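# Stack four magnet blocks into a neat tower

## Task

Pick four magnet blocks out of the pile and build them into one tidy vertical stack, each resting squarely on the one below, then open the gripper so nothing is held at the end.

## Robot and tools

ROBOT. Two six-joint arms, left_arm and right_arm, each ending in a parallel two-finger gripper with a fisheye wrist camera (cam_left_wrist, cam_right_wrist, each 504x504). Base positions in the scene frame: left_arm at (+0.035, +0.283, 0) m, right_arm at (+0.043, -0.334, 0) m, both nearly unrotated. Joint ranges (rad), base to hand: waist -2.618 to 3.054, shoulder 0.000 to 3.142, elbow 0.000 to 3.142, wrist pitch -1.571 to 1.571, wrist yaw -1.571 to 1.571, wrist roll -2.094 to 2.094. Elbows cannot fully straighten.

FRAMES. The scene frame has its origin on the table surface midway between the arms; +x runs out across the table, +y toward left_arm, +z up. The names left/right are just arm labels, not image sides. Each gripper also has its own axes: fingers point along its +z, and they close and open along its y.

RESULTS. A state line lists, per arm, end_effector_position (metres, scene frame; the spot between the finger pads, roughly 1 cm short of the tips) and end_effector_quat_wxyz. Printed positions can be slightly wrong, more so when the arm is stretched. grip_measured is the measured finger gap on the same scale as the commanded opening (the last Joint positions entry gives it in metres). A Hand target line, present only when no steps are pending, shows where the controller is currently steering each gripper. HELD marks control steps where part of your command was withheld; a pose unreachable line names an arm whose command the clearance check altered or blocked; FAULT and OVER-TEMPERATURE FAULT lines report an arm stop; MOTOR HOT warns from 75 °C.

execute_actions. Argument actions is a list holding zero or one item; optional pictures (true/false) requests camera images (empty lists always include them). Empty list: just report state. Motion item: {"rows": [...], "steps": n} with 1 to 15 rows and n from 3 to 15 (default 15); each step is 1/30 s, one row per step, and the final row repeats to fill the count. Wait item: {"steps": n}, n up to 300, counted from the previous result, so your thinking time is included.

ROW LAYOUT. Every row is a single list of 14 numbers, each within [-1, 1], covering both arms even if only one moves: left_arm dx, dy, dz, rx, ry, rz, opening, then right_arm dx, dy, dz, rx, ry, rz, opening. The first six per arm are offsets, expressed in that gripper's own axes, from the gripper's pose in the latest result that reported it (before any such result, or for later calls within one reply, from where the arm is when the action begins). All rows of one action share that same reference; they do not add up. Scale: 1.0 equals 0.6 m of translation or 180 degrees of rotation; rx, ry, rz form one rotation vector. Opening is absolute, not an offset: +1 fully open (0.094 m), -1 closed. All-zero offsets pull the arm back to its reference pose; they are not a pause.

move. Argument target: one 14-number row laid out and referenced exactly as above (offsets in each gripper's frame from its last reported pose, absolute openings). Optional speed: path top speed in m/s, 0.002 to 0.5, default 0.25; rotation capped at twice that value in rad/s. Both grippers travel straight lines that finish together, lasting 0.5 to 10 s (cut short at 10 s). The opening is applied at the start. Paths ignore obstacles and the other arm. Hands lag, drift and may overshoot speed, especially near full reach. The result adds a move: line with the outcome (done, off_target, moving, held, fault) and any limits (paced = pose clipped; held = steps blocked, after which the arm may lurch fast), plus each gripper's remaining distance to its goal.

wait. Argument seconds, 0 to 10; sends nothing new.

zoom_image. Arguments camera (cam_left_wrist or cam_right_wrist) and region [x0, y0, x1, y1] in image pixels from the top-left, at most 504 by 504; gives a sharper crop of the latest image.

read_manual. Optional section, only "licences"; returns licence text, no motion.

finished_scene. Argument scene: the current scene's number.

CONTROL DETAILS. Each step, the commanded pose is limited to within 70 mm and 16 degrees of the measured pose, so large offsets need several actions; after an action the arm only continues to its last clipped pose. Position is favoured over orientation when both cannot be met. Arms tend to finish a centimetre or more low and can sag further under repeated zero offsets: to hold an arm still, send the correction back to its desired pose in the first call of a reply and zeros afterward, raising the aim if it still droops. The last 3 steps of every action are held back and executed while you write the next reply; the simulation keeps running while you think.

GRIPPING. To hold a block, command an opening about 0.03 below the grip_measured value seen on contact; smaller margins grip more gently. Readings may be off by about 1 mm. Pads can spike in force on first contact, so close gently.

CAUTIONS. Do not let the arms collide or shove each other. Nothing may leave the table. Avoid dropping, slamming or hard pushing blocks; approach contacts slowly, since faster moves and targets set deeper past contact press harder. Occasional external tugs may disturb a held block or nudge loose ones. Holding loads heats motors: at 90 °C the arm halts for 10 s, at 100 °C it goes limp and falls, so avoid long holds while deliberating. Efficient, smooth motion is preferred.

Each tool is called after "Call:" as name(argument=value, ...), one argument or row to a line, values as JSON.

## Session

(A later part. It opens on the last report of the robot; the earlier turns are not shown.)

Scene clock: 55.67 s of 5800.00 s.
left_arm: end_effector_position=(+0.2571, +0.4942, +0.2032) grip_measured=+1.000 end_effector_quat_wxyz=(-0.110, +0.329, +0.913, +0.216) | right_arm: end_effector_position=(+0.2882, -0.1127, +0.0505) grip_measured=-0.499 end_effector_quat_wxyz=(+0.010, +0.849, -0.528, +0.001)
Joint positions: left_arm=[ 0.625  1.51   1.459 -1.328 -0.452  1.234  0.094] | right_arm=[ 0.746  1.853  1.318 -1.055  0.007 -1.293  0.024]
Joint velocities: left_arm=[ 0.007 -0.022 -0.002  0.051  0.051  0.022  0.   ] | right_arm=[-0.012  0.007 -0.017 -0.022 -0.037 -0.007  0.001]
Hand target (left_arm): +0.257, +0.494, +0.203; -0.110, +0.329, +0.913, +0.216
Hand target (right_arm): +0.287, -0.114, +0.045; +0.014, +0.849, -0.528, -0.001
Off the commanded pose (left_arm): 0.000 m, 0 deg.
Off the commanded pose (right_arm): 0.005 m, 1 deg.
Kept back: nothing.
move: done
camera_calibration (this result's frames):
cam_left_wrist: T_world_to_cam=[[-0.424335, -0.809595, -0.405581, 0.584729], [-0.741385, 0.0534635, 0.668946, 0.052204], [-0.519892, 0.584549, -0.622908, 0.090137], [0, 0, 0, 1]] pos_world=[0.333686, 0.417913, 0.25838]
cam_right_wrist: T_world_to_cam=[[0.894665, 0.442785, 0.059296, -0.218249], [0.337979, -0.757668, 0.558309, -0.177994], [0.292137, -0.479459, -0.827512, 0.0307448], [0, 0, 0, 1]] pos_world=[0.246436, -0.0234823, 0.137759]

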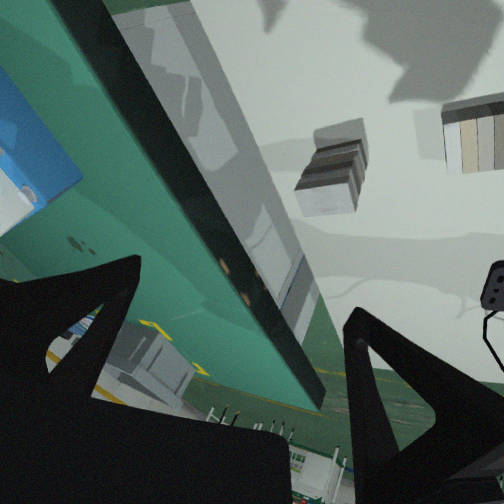

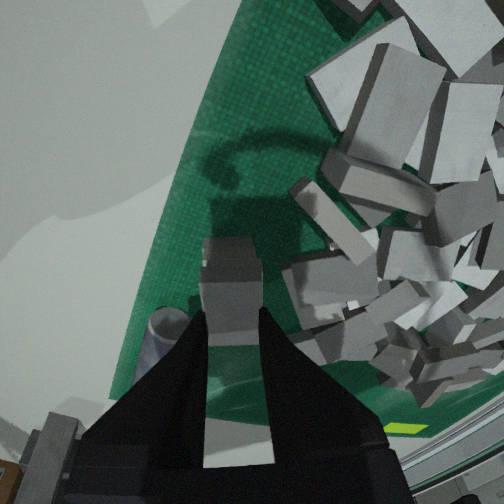

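Call:
move(
  target=[0,0,0,0,0,0,1,0,0.005,0.012,0,0,0,-0.54],
  speed=0.02,
)

Call:
move(
  target=[0,0,0,0,0,0,1,0,0,0,0,0,0,-0.2],
)

Call:
move(
  target=[0,0,0,0,0,0,1,0,0.003,0.05,0,0,0,-0.2],
  speed=0.04,
)

Scene clock: 65.17 s of 5800.00 s.
left_arm: end_effector_position=(+0.2571, +0.4942, +0.2032) grip_measured=+1.000 end_effector_quat_wxyz=(-0.110, +0.329, +0.913, +0.216) | right_arm: end_effector_position=(+0.2880, -0.1129, +0.0496) grip_measured=-0.499 end_effector_quat_wxyz=(+0.010, +0.849, -0.528, +0.001)
Joint positions: left_arm=[ 0.625  1.51   1.459 -1.328 -0.452  1.234  0.094] | right_arm=[ 0.746  1.853  1.314 -1.051  0.007 -1.293  0.024]
Joint velocities: left_arm=[-0.002 -0.017  0.022  0.081  0.037 -0.081  0.   ] | right_arm=[-0.012 -0.007  0.002  0.037 -0.037 -0.037  0.   ]
Hand target (left_arm): +0.257, +0.494, +0.203; -0.110, +0.329, +0.913, +0.216
Hand target (right_arm): +0.286, -0.114, +0.043; +0.010, +0.849, -0.528, +0.001
Off the commanded pose (left_arm): 0.000 m, 0 deg.
Off the commanded pose (right_arm): 0.007 m, 0 deg.
Kept back: nothing.
After step 90, 5.80 s passed at rest.
move: done
camera_calibration (this result's frames):
cam_left_wrist: T_world_to_cam=[[-0.424335, -0.809595, -0.405581, 0.584729], [-0.741385, 0.0534635, 0.668946, 0.052204], [-0.519892, 0.584549, -0.622908, 0.090137], [0, 0, 0, 1]] pos_world=[0.333686, 0.417913, 0.25838]
cam_right_wrist: T_world_to_cam=[[0.894665, 0.442785, 0.059296, -0.217924], [0.337979, -0.757668, 0.558309, -0.177553], [0.292137, -0.479459, -0.827512, 0.0299537], [0, 0, 0, 1]] pos_world=[0.246228, -0.0236711, 0.136838]

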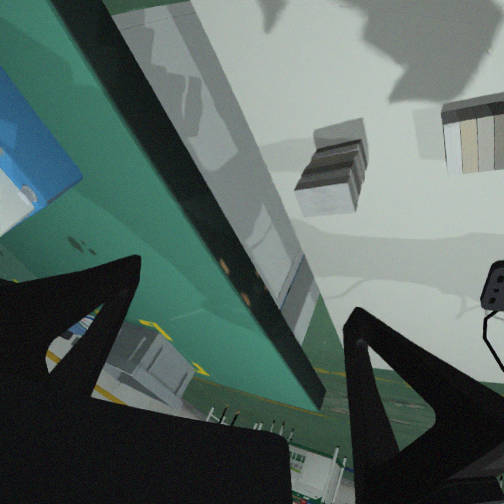

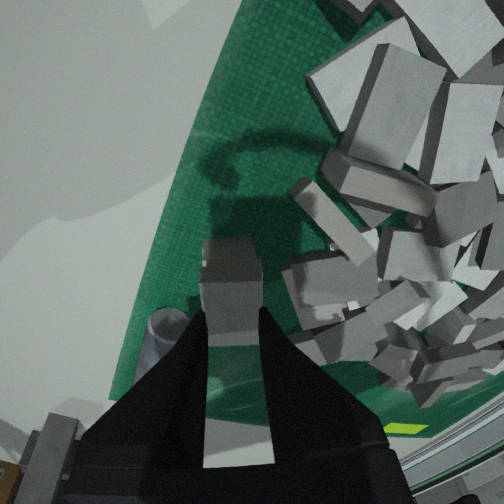

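Scene clock: 65.67 s of 5800.00 s.
left_arm: end_effector_position=(+0.2571, +0.4942, +0.2032) grip_measured=+1.000 end_effector_quat_wxyz=(-0.110, +0.329, +0.913, +0.216) | right_arm: end_effector_position=(+0.2879, -0.1130, +0.0494) grip_measured=-0.202 end_effector_quat_wxyz=(+0.010, +0.849, -0.528, +0.001)
Joint positions: left_arm=[ 0.625  1.51   1.459 -1.328 -0.452  1.234  0.094] | right_arm=[ 0.746  1.853  1.314 -1.051  0.007 -1.293  0.038]
Joint velocities: left_arm=[-0.007 -0.017 -0.007 -0.081  0.066 -0.051  0.   ] | right_arm=[-0.007 -0.002 -0.002 -0.11  -0.037 -0.051  0.001]
Hand target (left_arm): +0.257, +0.494, +0.203; -0.110, +0.329, +0.913, +0.216
Hand target (right_arm): +0.288, -0.113, +0.050; +0.010, +0.849, -0.528, +0.001
Off the commanded pose (left_arm): 0.000 m, 0 deg.
Off the commanded pose (right_arm): 0.000 m, 0 deg.
Kept back: nothing.
move: done
camera_calibration (this result's frames):
cam_left_wrist: T_world_to_cam=[[-0.424335, -0.809595, -0.405581, 0.584729], [-0.741385, 0.0534635, 0.668946, 0.052204], [-0.519892, 0.584549, -0.622908, 0.090137], [0, 0, 0, 1]] pos_world=[0.333686, 0.417913, 0.25838]
cam_right_wrist: T_world_to_cam=[[0.894697, 0.442853, 0.0583007, -0.217739], [0.338316, -0.757079, 0.558904, -0.177574], [0.291651, -0.480326, -0.82718, 0.0297328], [0, 0, 0, 1]] pos_world=[0.246215, -0.0237293, 0.136535]

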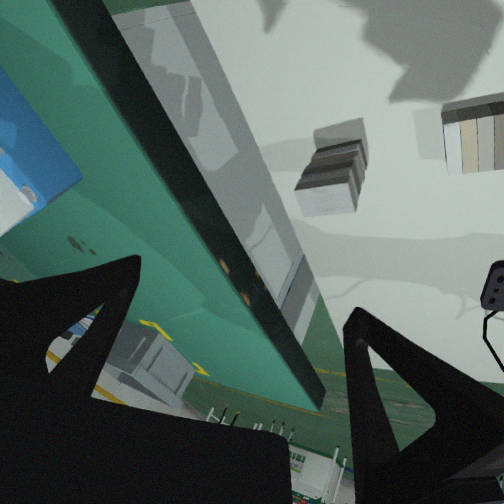

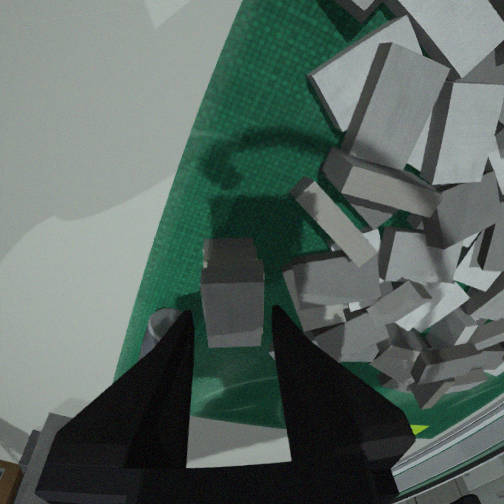

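Scene clock: 66.87 s of 5800.00 s.
left_arm: end_effector_position=(+0.2571, +0.4942, +0.2032) grip_measured=+1.000 end_effector_quat_wxyz=(-0.110, +0.329, +0.913, +0.216) | right_arm: end_effector_position=(+0.2880, -0.1130, +0.0237) grip_measured=-0.202 end_effector_quat_wxyz=(+0.007, +0.849, -0.528, +0.002)
Joint positions: left_arm=[ 0.625  1.51   1.459 -1.328 -0.452  1.234  0.094] | right_arm=[ 0.746  1.881  1.242 -0.944  0.007 -1.293  0.038]
Joint velocities: left_arm=[ 0.012  0.002  0.012 -0.022  0.051 -0.066  0.   ] | right_arm=[-0.007 -0.012 -0.002  0.007 -0.007  0.007  0.   ]
Hand target (left_arm): +0.257, +0.494, +0.203; -0.110, +0.329, +0.913, +0.216
Hand target (right_arm): +0.286, -0.115, +0.020; +0.011, +0.849, -0.528, +0.001
Off the commanded pose (left_arm): 0.000 m, 0 deg.
Off the commanded pose (right_arm): 0.005 m, 0 deg.
Kept back: nothing.
move: done
camera_calibration (this result's frames):
cam_left_wrist: T_world_to_cam=[[-0.424335, -0.809595, -0.405581, 0.584729], [-0.741385, 0.0534635, 0.668946, 0.052204], [-0.519892, 0.584549, -0.622908, 0.090137], [0, 0, 0, 1]] pos_world=[0.333686, 0.417913, 0.25838]
cam_right_wrist: T_world_to_cam=[[0.894365, 0.442552, 0.0652606, -0.216396], [0.335318, -0.759793, 0.557024, -0.162591], [0.296097, -0.4763, -0.827928, 0.00766599], [0, 0, 0, 1]] pos_world=[0.245786, -0.0241174, 0.111036]

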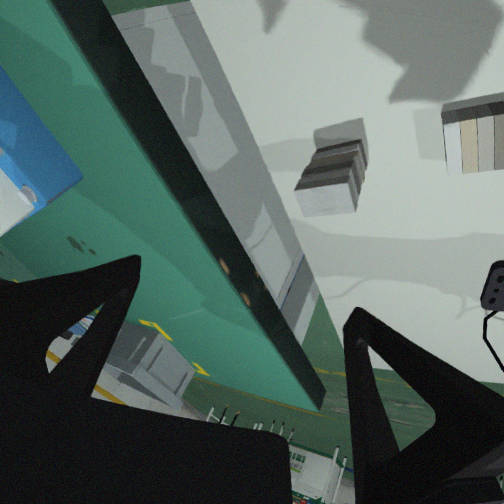

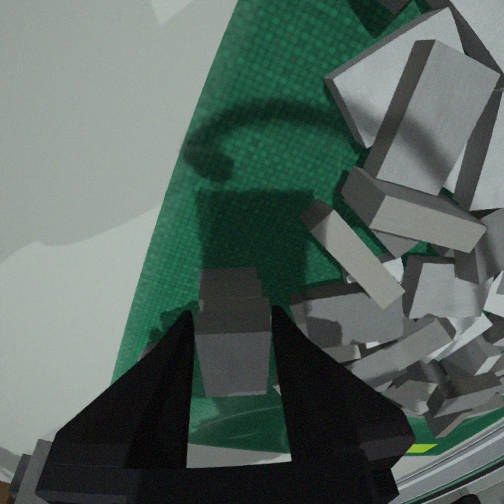

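Call:
move(
  target=[0,0,0,0,0,0,1,0,0.005,0.016,0,0,0,-0.2],
  speed=0.03,
)

Call:
move(
  target=[0,0,0,0,0,0,1,0,0,0,0,0,0,-0.51],
)

Call:
move(
  target=[0,0,0,0,0,0,1,0,0,0,0,0,0,-0.15],
)

Call:
move(
  target=[0,0,0,0,0,0,1,0,-0.004,-0.1,0,0,0,-0.15],
  speed=0.1,
)

Call:
move(
  target=[0,0,0,0,0,0,1,0,0,-0.015,0,0,0.5,0.35],
  speed=0.45,
)

Scene clock: 68.70 s of 5800.00 s.
left_arm: end_effector_position=(+0.2571, +0.4942, +0.2032) grip_measured=+1.000 end_effector_quat_wxyz=(-0.110, +0.329, +0.913, +0.216) | right_arm: end_effector_position=(+0.2871, -0.1138, +0.0181) grip_measured=-0.202 end_effector_quat_wxyz=(+0.005, +0.849, -0.528, +0.002)
Joint positions: left_arm=[ 0.625  1.51   1.459 -1.328 -0.452  1.234  0.094] | right_arm=[ 0.746  1.881  1.217 -0.915  0.007 -1.293  0.038]
Joint velocities: left_arm=[ 0.002 -0.002 -0.012 -0.007  0.007 -0.037  0.   ] | right_arm=[ 0.012  0.007 -0.007 -0.022 -0.051  0.007 -0.   ]
Hand target (left_arm): +0.257, +0.494, +0.203; -0.110, +0.329, +0.913, +0.216
Hand target (right_arm): +0.285, -0.114, +0.014; +0.007, +0.849, -0.528, +0.002
Off the commanded pose (left_arm): 0.000 m, 0 deg.
Off the commanded pose (right_arm): 0.004 m, 0 deg.
Kept back: nothing.
move: done
camera_calibration (this result's frames):
cam_left_wrist: T_world_to_cam=[[-0.424335, -0.809595, -0.405581, 0.584729], [-0.741385, 0.0534635, 0.668946, 0.052204], [-0.519892, 0.584549, -0.622908, 0.090137], [0, 0, 0, 1]] pos_world=[0.333686, 0.417913, 0.25838]
cam_right_wrist: T_world_to_cam=[[0.894116, 0.442327, 0.0700207, -0.214932], [0.333273, -0.761645, 0.555721, -0.159398], [0.299142, -0.473543, -0.828415, 0.00238313], [0, 0, 0, 1]] pos_world=[0.244584, -0.025206, 0.105605]

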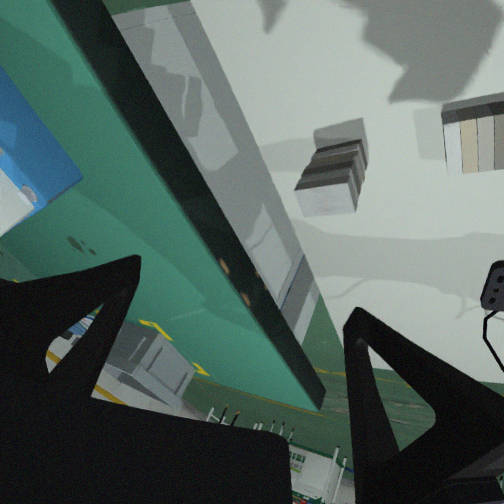

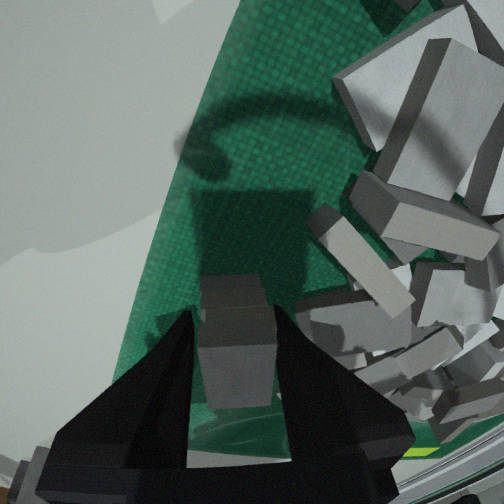

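Scene clock: 69.20 s of 5800.00 s.
left_arm: end_effector_position=(+0.2571, +0.4942, +0.2032) grip_measured=+1.000 end_effector_quat_wxyz=(-0.110, +0.329, +0.913, +0.216) | right_arm: end_effector_position=(+0.2874, -0.1137, +0.0181) grip_measured=-0.464 end_effector_quat_wxyz=(+0.004, +0.849, -0.528, +0.003)
Joint positions: left_arm=[ 0.625  1.51   1.459 -1.328 -0.452  1.234  0.094] | right_arm=[ 0.746  1.881  1.217 -0.914  0.008 -1.293  0.025]
Joint velocities: left_arm=[ 0.002 -0.002 -0.007 -0.051  0.051 -0.022  0.   ] | right_arm=[ 0.002  0.002 -0.017  0.007 -0.022  0.007 -0.   ]
Hand target (left_arm): +0.257, +0.494, +0.203; -0.110, +0.329, +0.913, +0.216
Hand target (right_arm): +0.287, -0.114, +0.018; +0.005, +0.849, -0.528, +0.002
Off the commanded pose (left_arm): 0.000 m, 0 deg.
Off the commanded pose (right_arm): 0.000 m, 0 deg.
Kept back: nothing.
move: done
camera_calibration (this result's frames):
cam_left_wrist: T_world_to_cam=[[-0.424335, -0.809595, -0.405581, 0.584729], [-0.741385, 0.0534635, 0.668946, 0.052204], [-0.519892, 0.584549, -0.622908, 0.090137], [0, 0, 0, 1]] pos_world=[0.333686, 0.417913, 0.25838]
cam_right_wrist: T_world_to_cam=[[0.894018, 0.442318, 0.0713266, -0.215238], [0.33252, -0.761756, 0.55602, -0.159231], [0.300271, -0.473374, -0.828103, 0.0020235], [0, 0, 0, 1]] pos_world=[0.244767, -0.0251338, 0.105564]

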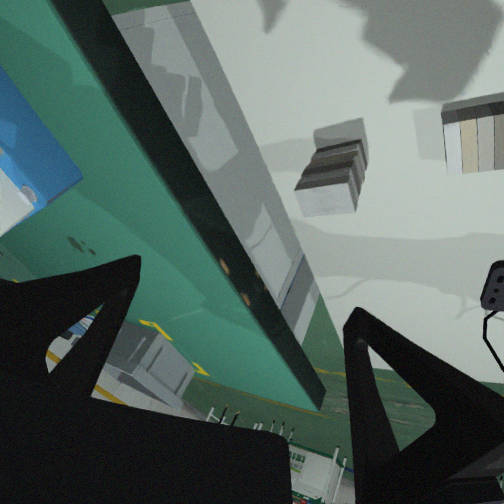

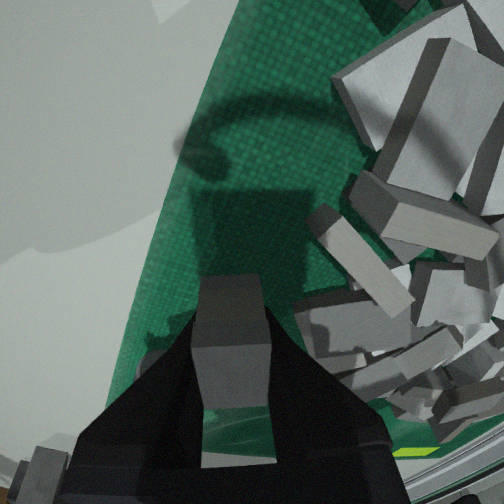

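Scene clock: 69.70 s of 5800.00 s.
left_arm: end_effector_position=(+0.2571, +0.4942, +0.2032) grip_measured=+1.000 end_effector_quat_wxyz=(-0.110, +0.329, +0.913, +0.216) | right_arm: end_effector_position=(+0.2874, -0.1137, +0.0181) grip_measured=-0.152 end_effector_quat_wxyz=(+0.004, +0.849, -0.528, +0.003)
Joint positions: left_arm=[ 0.625  1.51   1.459 -1.328 -0.452  1.234  0.094] | right_arm=[ 0.746  1.881  1.217 -0.914  0.008 -1.293  0.04 ]
Joint velocities: left_arm=[-0.002 -0.012 -0.007 -0.022 -0.051 -0.037  0.   ] | right_arm=[ 0.017 -0.007 -0.002 -0.007  0.037 -0.037 -0.001]
Hand target (left_arm): +0.257, +0.494, +0.203; -0.110, +0.329, +0.913, +0.216
Hand target (right_arm): +0.287, -0.114, +0.018; +0.004, +0.849, -0.528, +0.003
Off the commanded pose (left_arm): 0.000 m, 0 deg.
Off the commanded pose (right_arm): 0.000 m, 0 deg.
Kept back: nothing.
move: done
camera_calibration (this result's frames):
cam_left_wrist: T_world_to_cam=[[-0.424335, -0.809595, -0.405581, 0.584729], [-0.741385, 0.0534635, 0.668946, 0.052204], [-0.519892, 0.584549, -0.622908, 0.090137], [0, 0, 0, 1]] pos_world=[0.333686, 0.417913, 0.25838]
cam_right_wrist: T_world_to_cam=[[0.894018, 0.442318, 0.0713266, -0.215238], [0.33252, -0.761756, 0.55602, -0.159231], [0.300271, -0.473374, -0.828103, 0.0020235], [0, 0, 0, 1]] pos_world=[0.244767, -0.0251338, 0.105564]

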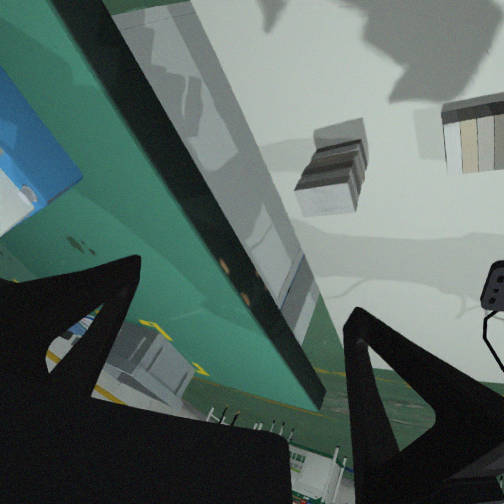

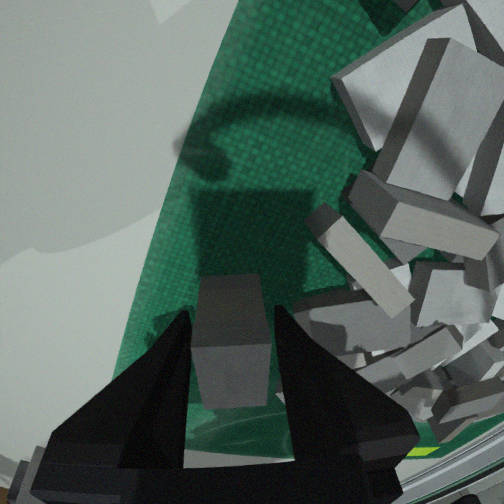

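Scene clock: 70.90 s of 5800.00 s.
left_arm: end_effector_position=(+0.2571, +0.4942, +0.2032) grip_measured=+1.000 end_effector_quat_wxyz=(-0.110, +0.329, +0.913, +0.216) | right_arm: end_effector_position=(+0.2848, -0.1160, +0.0656) grip_measured=-0.152 end_effector_quat_wxyz=(+0.019, +0.849, -0.528, -0.001)
Joint positions: left_arm=[ 0.625  1.51   1.459 -1.328 -0.452  1.234  0.094] | right_arm=[ 0.746  1.838  1.361 -1.131  0.008 -1.293  0.04 ]
Joint velocities: left_arm=[-0.012  0.012  0.002  0.007  0.051  0.022  0.   ] | right_arm=[-0.007  0.017 -0.012 -0.022 -0.037  0.007 -0.001]
Hand target (left_arm): +0.257, +0.494, +0.203; -0.110, +0.329, +0.913, +0.216
Hand target (right_arm): +0.288, -0.112, +0.078; +0.004, +0.849, -0.528, +0.003
Off the commanded pose (left_arm): 0.000 m, 0 deg.
Off the commanded pose (right_arm): 0.014 m, 2 deg.
Kept back: nothing.
move: off_target (right_arm)
camera_calibration (this result's frames):
cam_left_wrist: T_world_to_cam=[[-0.424335, -0.809595, -0.405581, 0.584729], [-0.741385, 0.0534635, 0.668946, 0.052204], [-0.519892, 0.584549, -0.622908, 0.090137], [0, 0, 0, 1]] pos_world=[0.333686, 0.417913, 0.25838]
cam_right_wrist: T_world_to_cam=[[0.895335, 0.44351, 0.0409126, -0.213564], [0.345667, -0.749853, 0.564124, -0.189471], [0.280873, -0.490937, -0.824676, 0.0443248], [0, 0, 0, 1]] pos_world=[0.244255, -0.0255968, 0.152176]

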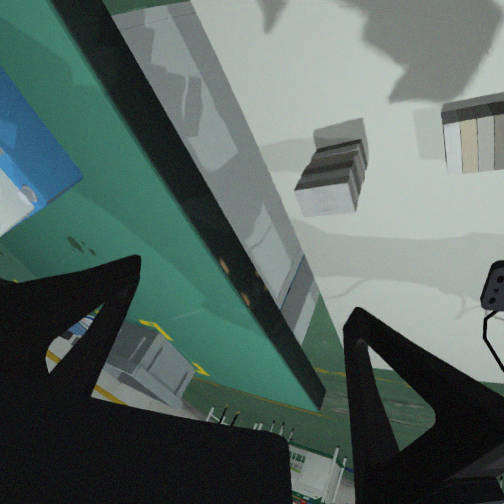

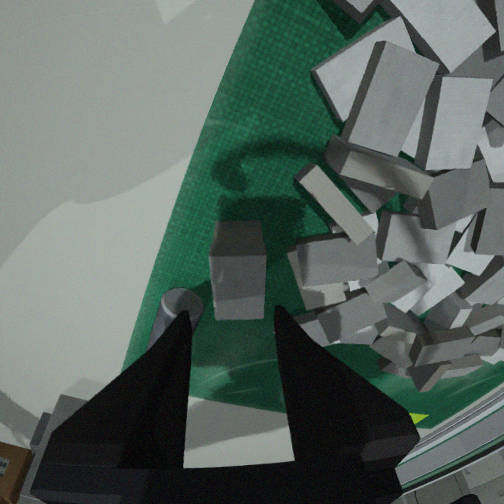

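Scene clock: 73.33 s of 5800.00 s.
left_arm: end_effector_position=(+0.2571, +0.4942, +0.2032) grip_measured=+1.000 end_effector_quat_wxyz=(-0.110, +0.329, +0.913, +0.216) | right_arm: end_effector_position=(+0.2794, -0.1210, +0.0660) grip_measured=+0.348 end_effector_quat_wxyz=(-0.028, -0.232, +0.972, -0.020)
Joint positions: left_arm=[ 0.625  1.51   1.459 -1.328 -0.452  1.234  0.094] | right_arm=[ 0.746  1.838  1.361 -1.161  0.008  0.268  0.063]
Joint velocities: left_arm=[-0.012 -0.017 -0.007  0.007 -0.051 -0.066  0.   ] | right_arm=[-0.002 -0.007  0.002  0.051 -0.022  0.081 -0.002]
Hand target (left_arm): +0.257, +0.494, +0.203; -0.110, +0.329, +0.913, +0.216
Hand target (right_arm): +0.285, -0.116, +0.075; -0.015, -0.227, +0.974, -0.013
Off the commanded pose (left_arm): 0.000 m, 0 deg.
Off the commanded pose (right_arm): 0.012 m, 2 deg.
Kept back: nothing.
move: off_target (right_arm)
camera_calibration (this result's frames):
cam_left_wrist: T_world_to_cam=[[-0.424335, -0.809595, -0.405581, 0.584729], [-0.741385, 0.0534635, 0.668946, 0.052204], [-0.519892, 0.584549, -0.622908, 0.090137], [0, 0, 0, 1]] pos_world=[0.333686, 0.417913, 0.25838]
cam_right_wrist: T_world_to_cam=[[0.45414, -0.885225, 0.100662, -0.247887], [-0.738382, -0.310747, 0.598522, 0.162175], [-0.498546, -0.34614, -0.794757, 0.277043], [0, 0, 0, 1]] pos_world=[0.370441, -0.0731446, 0.14807]

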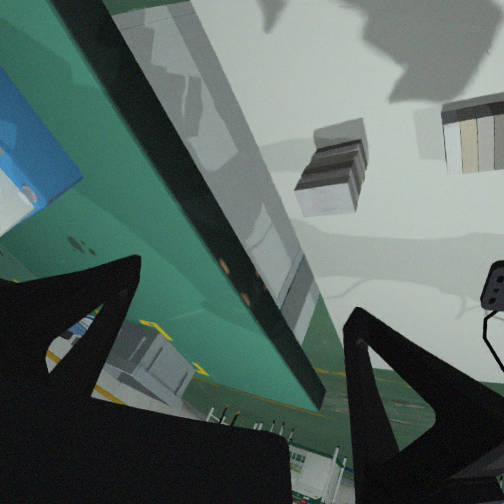

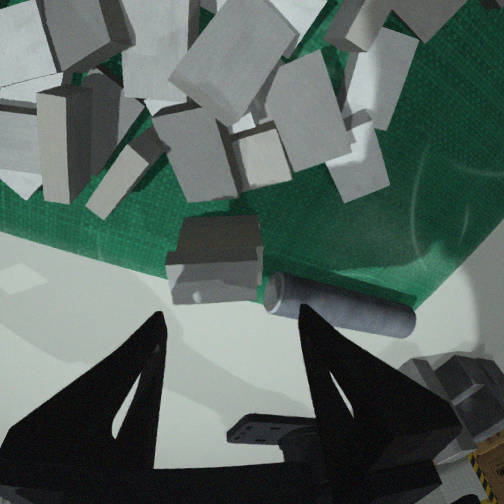

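Call:
move(
  target=[0,0,0,0,0,0,1,-0.018,0.017,0.02,-0.008,-0.02,0,0.25],
  speed=0.04,
)

Scene clock: 74.80 s of 5800.00 s.
left_arm: end_effector_position=(+0.2571, +0.4942, +0.2032) grip_measured=+1.000 end_effector_quat_wxyz=(-0.110, +0.329, +0.913, +0.216) | right_arm: end_effector_position=(+0.2869, -0.1118, +0.0547) grip_measured=+0.252 end_effector_quat_wxyz=(-0.002, -0.231, +0.973, -0.006)
Joint positions: left_arm=[ 0.625  1.51   1.459 -1.328 -0.452  1.234  0.094] | right_arm=[ 0.751  1.838  1.316 -1.058  0.008  0.275  0.059]
Joint velocities: left_arm=[ 0.002  0.017 -0.017  0.022  0.037  0.007  0.   ] | right_arm=[ 0.002 -0.022 -0.002 -0.007 -0.051 -0.022  0.001]
Hand target (left_arm): +0.257, +0.494, +0.203; -0.110, +0.329, +0.913, +0.216
Hand target (right_arm): +0.284, -0.108, +0.053; -0.000, -0.233, +0.973, -0.001
Off the commanded pose (left_arm): 0.000 m, 0 deg.
Off the commanded pose (right_arm): 0.005 m, 1 deg.
Kept back: nothing.
move: done
camera_calibration (this result's frames):
cam_left_wrist: T_world_to_cam=[[-0.424335, -0.809595, -0.405581, 0.584729], [-0.741385, 0.0534635, 0.668946, 0.052204], [-0.519892, 0.584549, -0.622908, 0.090137], [0, 0, 0, 1]] pos_world=[0.333686, 0.417913, 0.25838]
cam_right_wrist: T_world_to_cam=[[0.448385, -0.88975, 0.0854169, -0.240054], [-0.764148, -0.331996, 0.553043, 0.184873], [-0.463712, -0.313247, -0.828763, 0.270477], [0, 0, 0, 1]] pos_world=[0.374331, -0.0674841, 0.142423]

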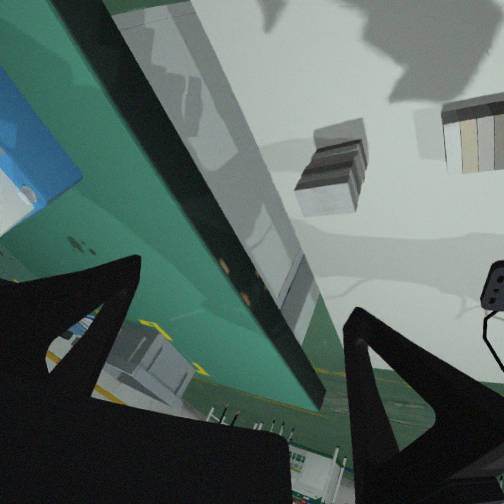

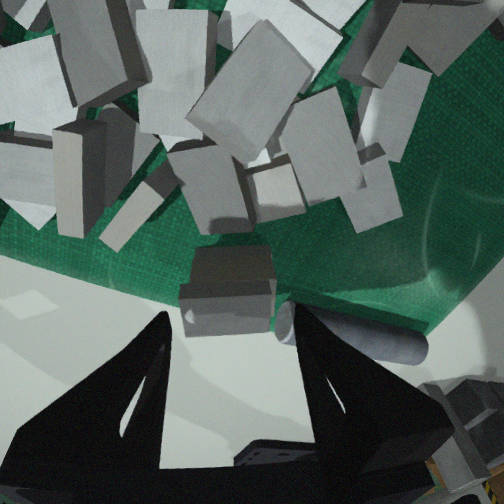

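Call:
move(
  target=[0,0,0,0,0,0,1,0.003,0.004,0.066,0,0,0,0.12],
  speed=0.04,
)

Call:
move(
  target=[0,0,0,0,0,0,1,0,0,0,0,0,0,-0.19],
)

Call:
move(
  target=[0,0,0,0,0,0,1,0,0,0,0,0,0,0.15],
)

Call:
move(
  target=[0,0,0,0,0,0,1,0,0,-0.11,0,0,0,0.15],
  speed=0.12,
)

Call:
zoom_image(
  camera="cam_right_wrist",
  region=[150,190,310,350],
)

Scene clock: 76.47 s of 5800.00 s.
left_arm: end_effector_position=(+0.2571, +0.4942, +0.2032) grip_measured=+1.000 end_effector_quat_wxyz=(-0.110, +0.329, +0.913, +0.216) | right_arm: end_effector_position=(+0.2861, -0.1125, +0.0188) grip_measured=+0.122 end_effector_quat_wxyz=(-0.003, -0.231, +0.973, -0.006)
Joint positions: left_arm=[ 0.625  1.51   1.459 -1.328 -0.452  1.234  0.094] | right_arm=[ 0.751  1.883  1.224 -0.923  0.008  0.276  0.053]
Joint velocities: left_arm=[-0.002 -0.007  0.002 -0.051  0.022  0.007  0.   ] | right_arm=[-0.007 -0.012  0.002 -0.022 -0.022 -0.037 -0.001]
Hand target (left_arm): +0.257, +0.494, +0.203; -0.110, +0.329, +0.913, +0.216
Hand target (right_arm): +0.285, -0.111, +0.015; -0.002, -0.231, +0.973, -0.006
Off the commanded pose (left_arm): 0.000 m, 0 deg.
Off the commanded pose (right_arm): 0.005 m, 0 deg.
Kept back: nothing.
move: done
camera_calibration (this result's frames):
cam_left_wrist: T_world_to_cam=[[-0.424335, -0.809595, -0.405581, 0.584729], [-0.741385, 0.0534635, 0.668946, 0.052204], [-0.519892, 0.584549, -0.622908, 0.090137], [0, 0, 0, 1]] pos_world=[0.333686, 0.417913, 0.25838]
cam_right_wrist: T_world_to_cam=[[0.448166, -0.88981, 0.0859348, -0.237231], [-0.763498, -0.330991, 0.554541, 0.203771], [-0.464993, -0.314137, -0.827707, 0.240406], [0, 0, 0, 1]] pos_world=[0.373684, -0.0681238, 0.106373]

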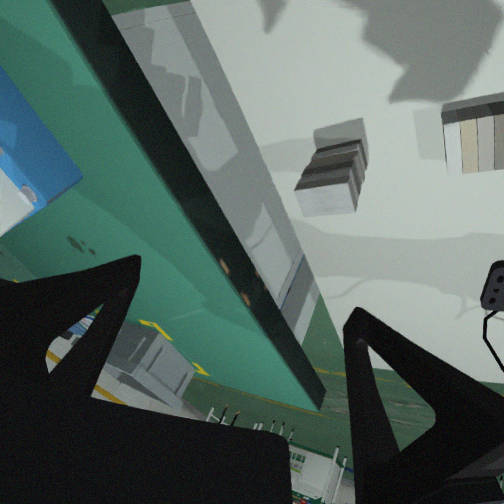

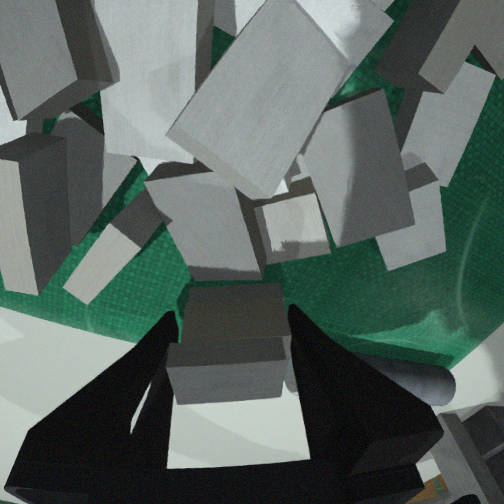

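Scene clock: 76.97 s of 5800.00 s.
left_arm: end_effector_position=(+0.2571, +0.4942, +0.2032) grip_measured=+1.000 end_effector_quat_wxyz=(-0.110, +0.329, +0.913, +0.216) | right_arm: end_effector_position=(+0.2860, -0.1125, +0.0188) grip_measured=-0.123 end_effector_quat_wxyz=(-0.003, -0.231, +0.973, -0.006)
Joint positions: left_arm=[ 0.625  1.51   1.459 -1.328 -0.452  1.234  0.094] | right_arm=[ 0.751  1.883  1.224 -0.923  0.008  0.276  0.041]
Joint velocities: left_arm=[ 0.007  0.007  0.002 -0.022 -0.095  0.037  0.   ] | right_arm=[-0.017 -0.007 -0.007  0.022  0.022 -0.007  0.001]
Hand target (left_arm): +0.257, +0.494, +0.203; -0.110, +0.329, +0.913, +0.216
Hand target (right_arm): +0.286, -0.113, +0.019; -0.003, -0.231, +0.973, -0.006
Off the commanded pose (left_arm): 0.000 m, 0 deg.
Off the commanded pose (right_arm): 0.000 m, 0 deg.
Kept back: nothing.
move: done
camera_calibration (this result's frames):
cam_left_wrist: T_world_to_cam=[[-0.424335, -0.809595, -0.405581, 0.584729], [-0.741385, 0.0534635, 0.668946, 0.052204], [-0.519892, 0.584549, -0.622908, 0.090137], [0, 0, 0, 1]] pos_world=[0.333686, 0.417913, 0.25838]
cam_right_wrist: T_world_to_cam=[[0.448208, -0.889814, 0.0856721, -0.237199], [-0.7632, -0.331001, 0.554945, 0.203584], [-0.46544, -0.314116, -0.827464, 0.240474], [0, 0, 0, 1]] pos_world=[0.373616, -0.0681401, 0.106327]

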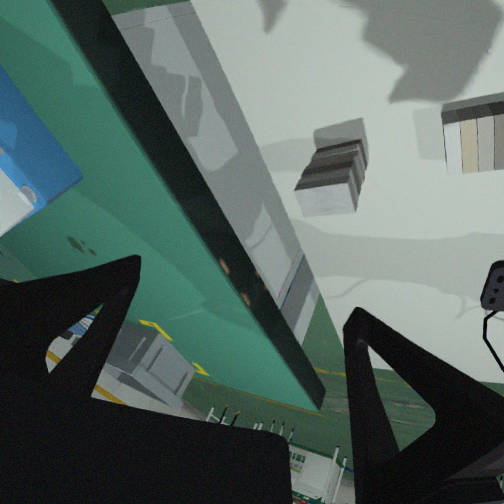

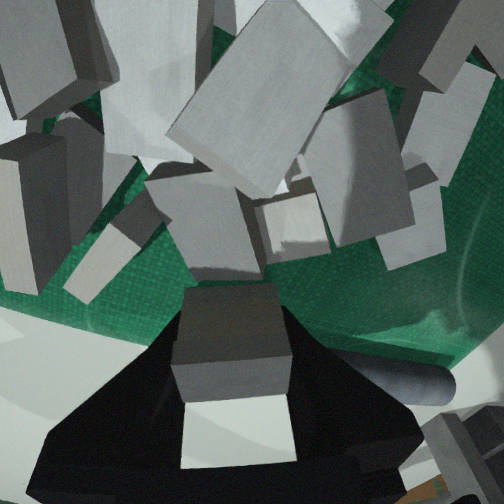

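Scene clock: 77.47 s of 5800.00 s.
left_arm: end_effector_position=(+0.2571, +0.4942, +0.2032) grip_measured=+1.000 end_effector_quat_wxyz=(-0.110, +0.329, +0.913, +0.216) | right_arm: end_effector_position=(+0.2860, -0.1125, +0.0188) grip_measured=+0.148 end_effector_quat_wxyz=(-0.003, -0.231, +0.973, -0.006)
Joint positions: left_arm=[ 0.625  1.51   1.459 -1.328 -0.452  1.234  0.094] | right_arm=[ 0.751  1.883  1.224 -0.923  0.008  0.276  0.054]
Joint velocities: left_arm=[ 0.002 -0.002  0.002 -0.037 -0.037  0.051  0.   ] | right_arm=[-0.007 -0.012 -0.012  0.007  0.051 -0.051  0.001]
Hand target (left_arm): +0.257, +0.494, +0.203; -0.110, +0.329, +0.913, +0.216
Hand target (right_arm): +0.286, -0.113, +0.019; -0.003, -0.231, +0.973, -0.006
Off the commanded pose (left_arm): 0.000 m, 0 deg.
Off the commanded pose (right_arm): 0.000 m, 0 deg.
Kept back: nothing.
move: done
camera_calibration (this result's frames):
cam_left_wrist: T_world_to_cam=[[-0.424335, -0.809595, -0.405581, 0.584729], [-0.741385, 0.0534635, 0.668946, 0.052204], [-0.519892, 0.584549, -0.622908, 0.090137], [0, 0, 0, 1]] pos_world=[0.333686, 0.417913, 0.25838]
cam_right_wrist: T_world_to_cam=[[0.448208, -0.889814, 0.0856721, -0.237199], [-0.7632, -0.331001, 0.554945, 0.203584], [-0.46544, -0.314116, -0.827464, 0.240474], [0, 0, 0, 1]] pos_world=[0.373616, -0.0681401, 0.106327]

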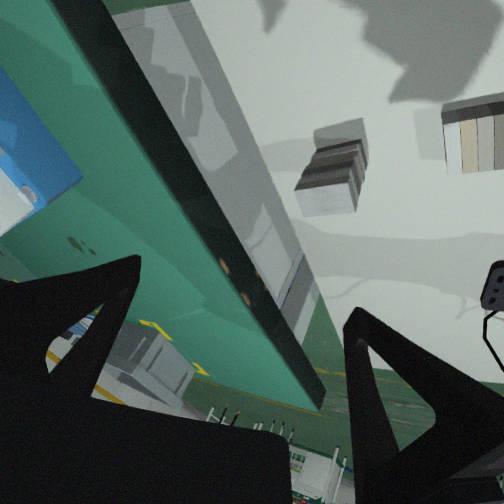

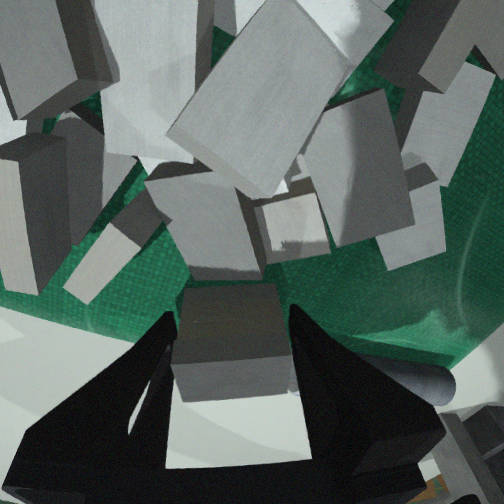

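Scene clock: 78.60 s of 5800.00 s.
left_arm: end_effector_position=(+0.2571, +0.4942, +0.2032) grip_measured=+1.000 end_effector_quat_wxyz=(-0.110, +0.329, +0.913, +0.216) | right_arm: end_effector_position=(+0.2810, -0.1171, +0.0730) grip_measured=+0.148 end_effector_quat_wxyz=(-0.019, -0.231, +0.973, -0.015)
Joint positions: left_arm=[ 0.625  1.51   1.459 -1.328 -0.452  1.234  0.094] | right_arm=[ 0.751  1.828  1.377 -1.168  0.008  0.276  0.054]
Joint velocities: left_arm=[-0.007  0.017 -0.007 -0.051  0.007 -0.037  0.   ] | right_arm=[-0.002 -0.012 -0.007 -0.051 -0.066 -0.007 -0.   ]
Hand target (left_arm): +0.257, +0.494, +0.203; -0.110, +0.329, +0.913, +0.216
Hand target (right_arm): +0.285, -0.111, +0.085; -0.003, -0.231, +0.973, -0.006
Off the commanded pose (left_arm): 0.000 m, 0 deg.
Off the commanded pose (right_arm): 0.014 m, 2 deg.
Kept back: nothing.
move: off_target (right_arm)
camera_calibration (this result's frames):
cam_left_wrist: T_world_to_cam=[[-0.424335, -0.809595, -0.405581, 0.584729], [-0.741385, 0.0534635, 0.668946, 0.052204], [-0.519892, 0.584549, -0.622908, 0.090137], [0, 0, 0, 1]] pos_world=[0.333686, 0.417913, 0.25838]
cam_right_wrist: T_world_to_cam=[[0.450656, -0.887574, 0.0955042, -0.244816], [-0.747823, -0.316927, 0.583368, 0.163424], [-0.487515, -0.334318, -0.806573, 0.283882], [0, 0, 0, 1]] pos_world=[0.370937, -0.0705921, 0.157017]

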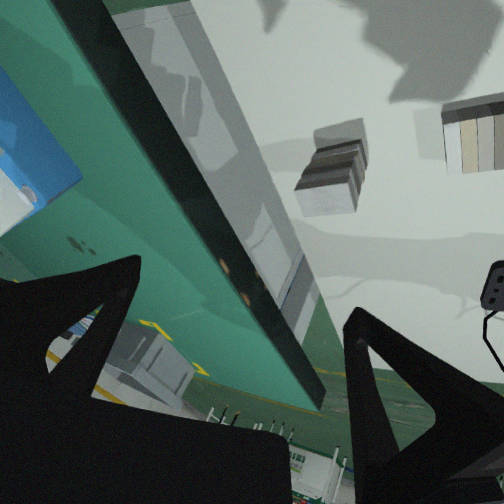

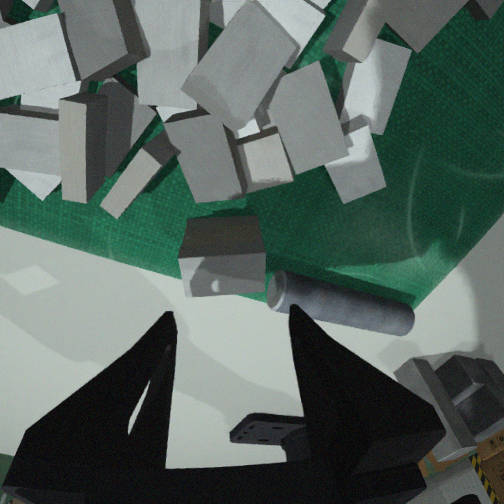

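Region (150, 190, 310, 350) of cam_right_wrist's 504x504 image, scaled by 3.150, with more detail than that image has.

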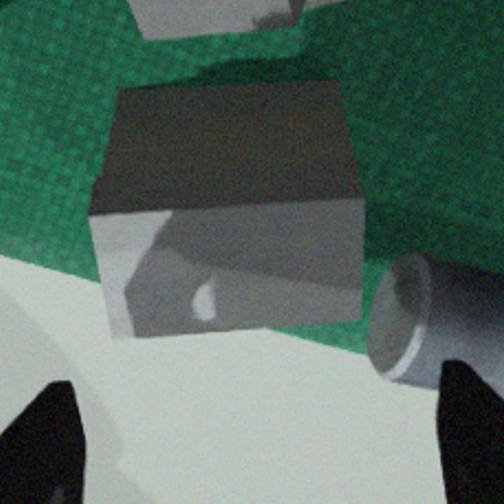

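Call:
finished_scene(
  scene=2,
)

The scene is finished: the task was done.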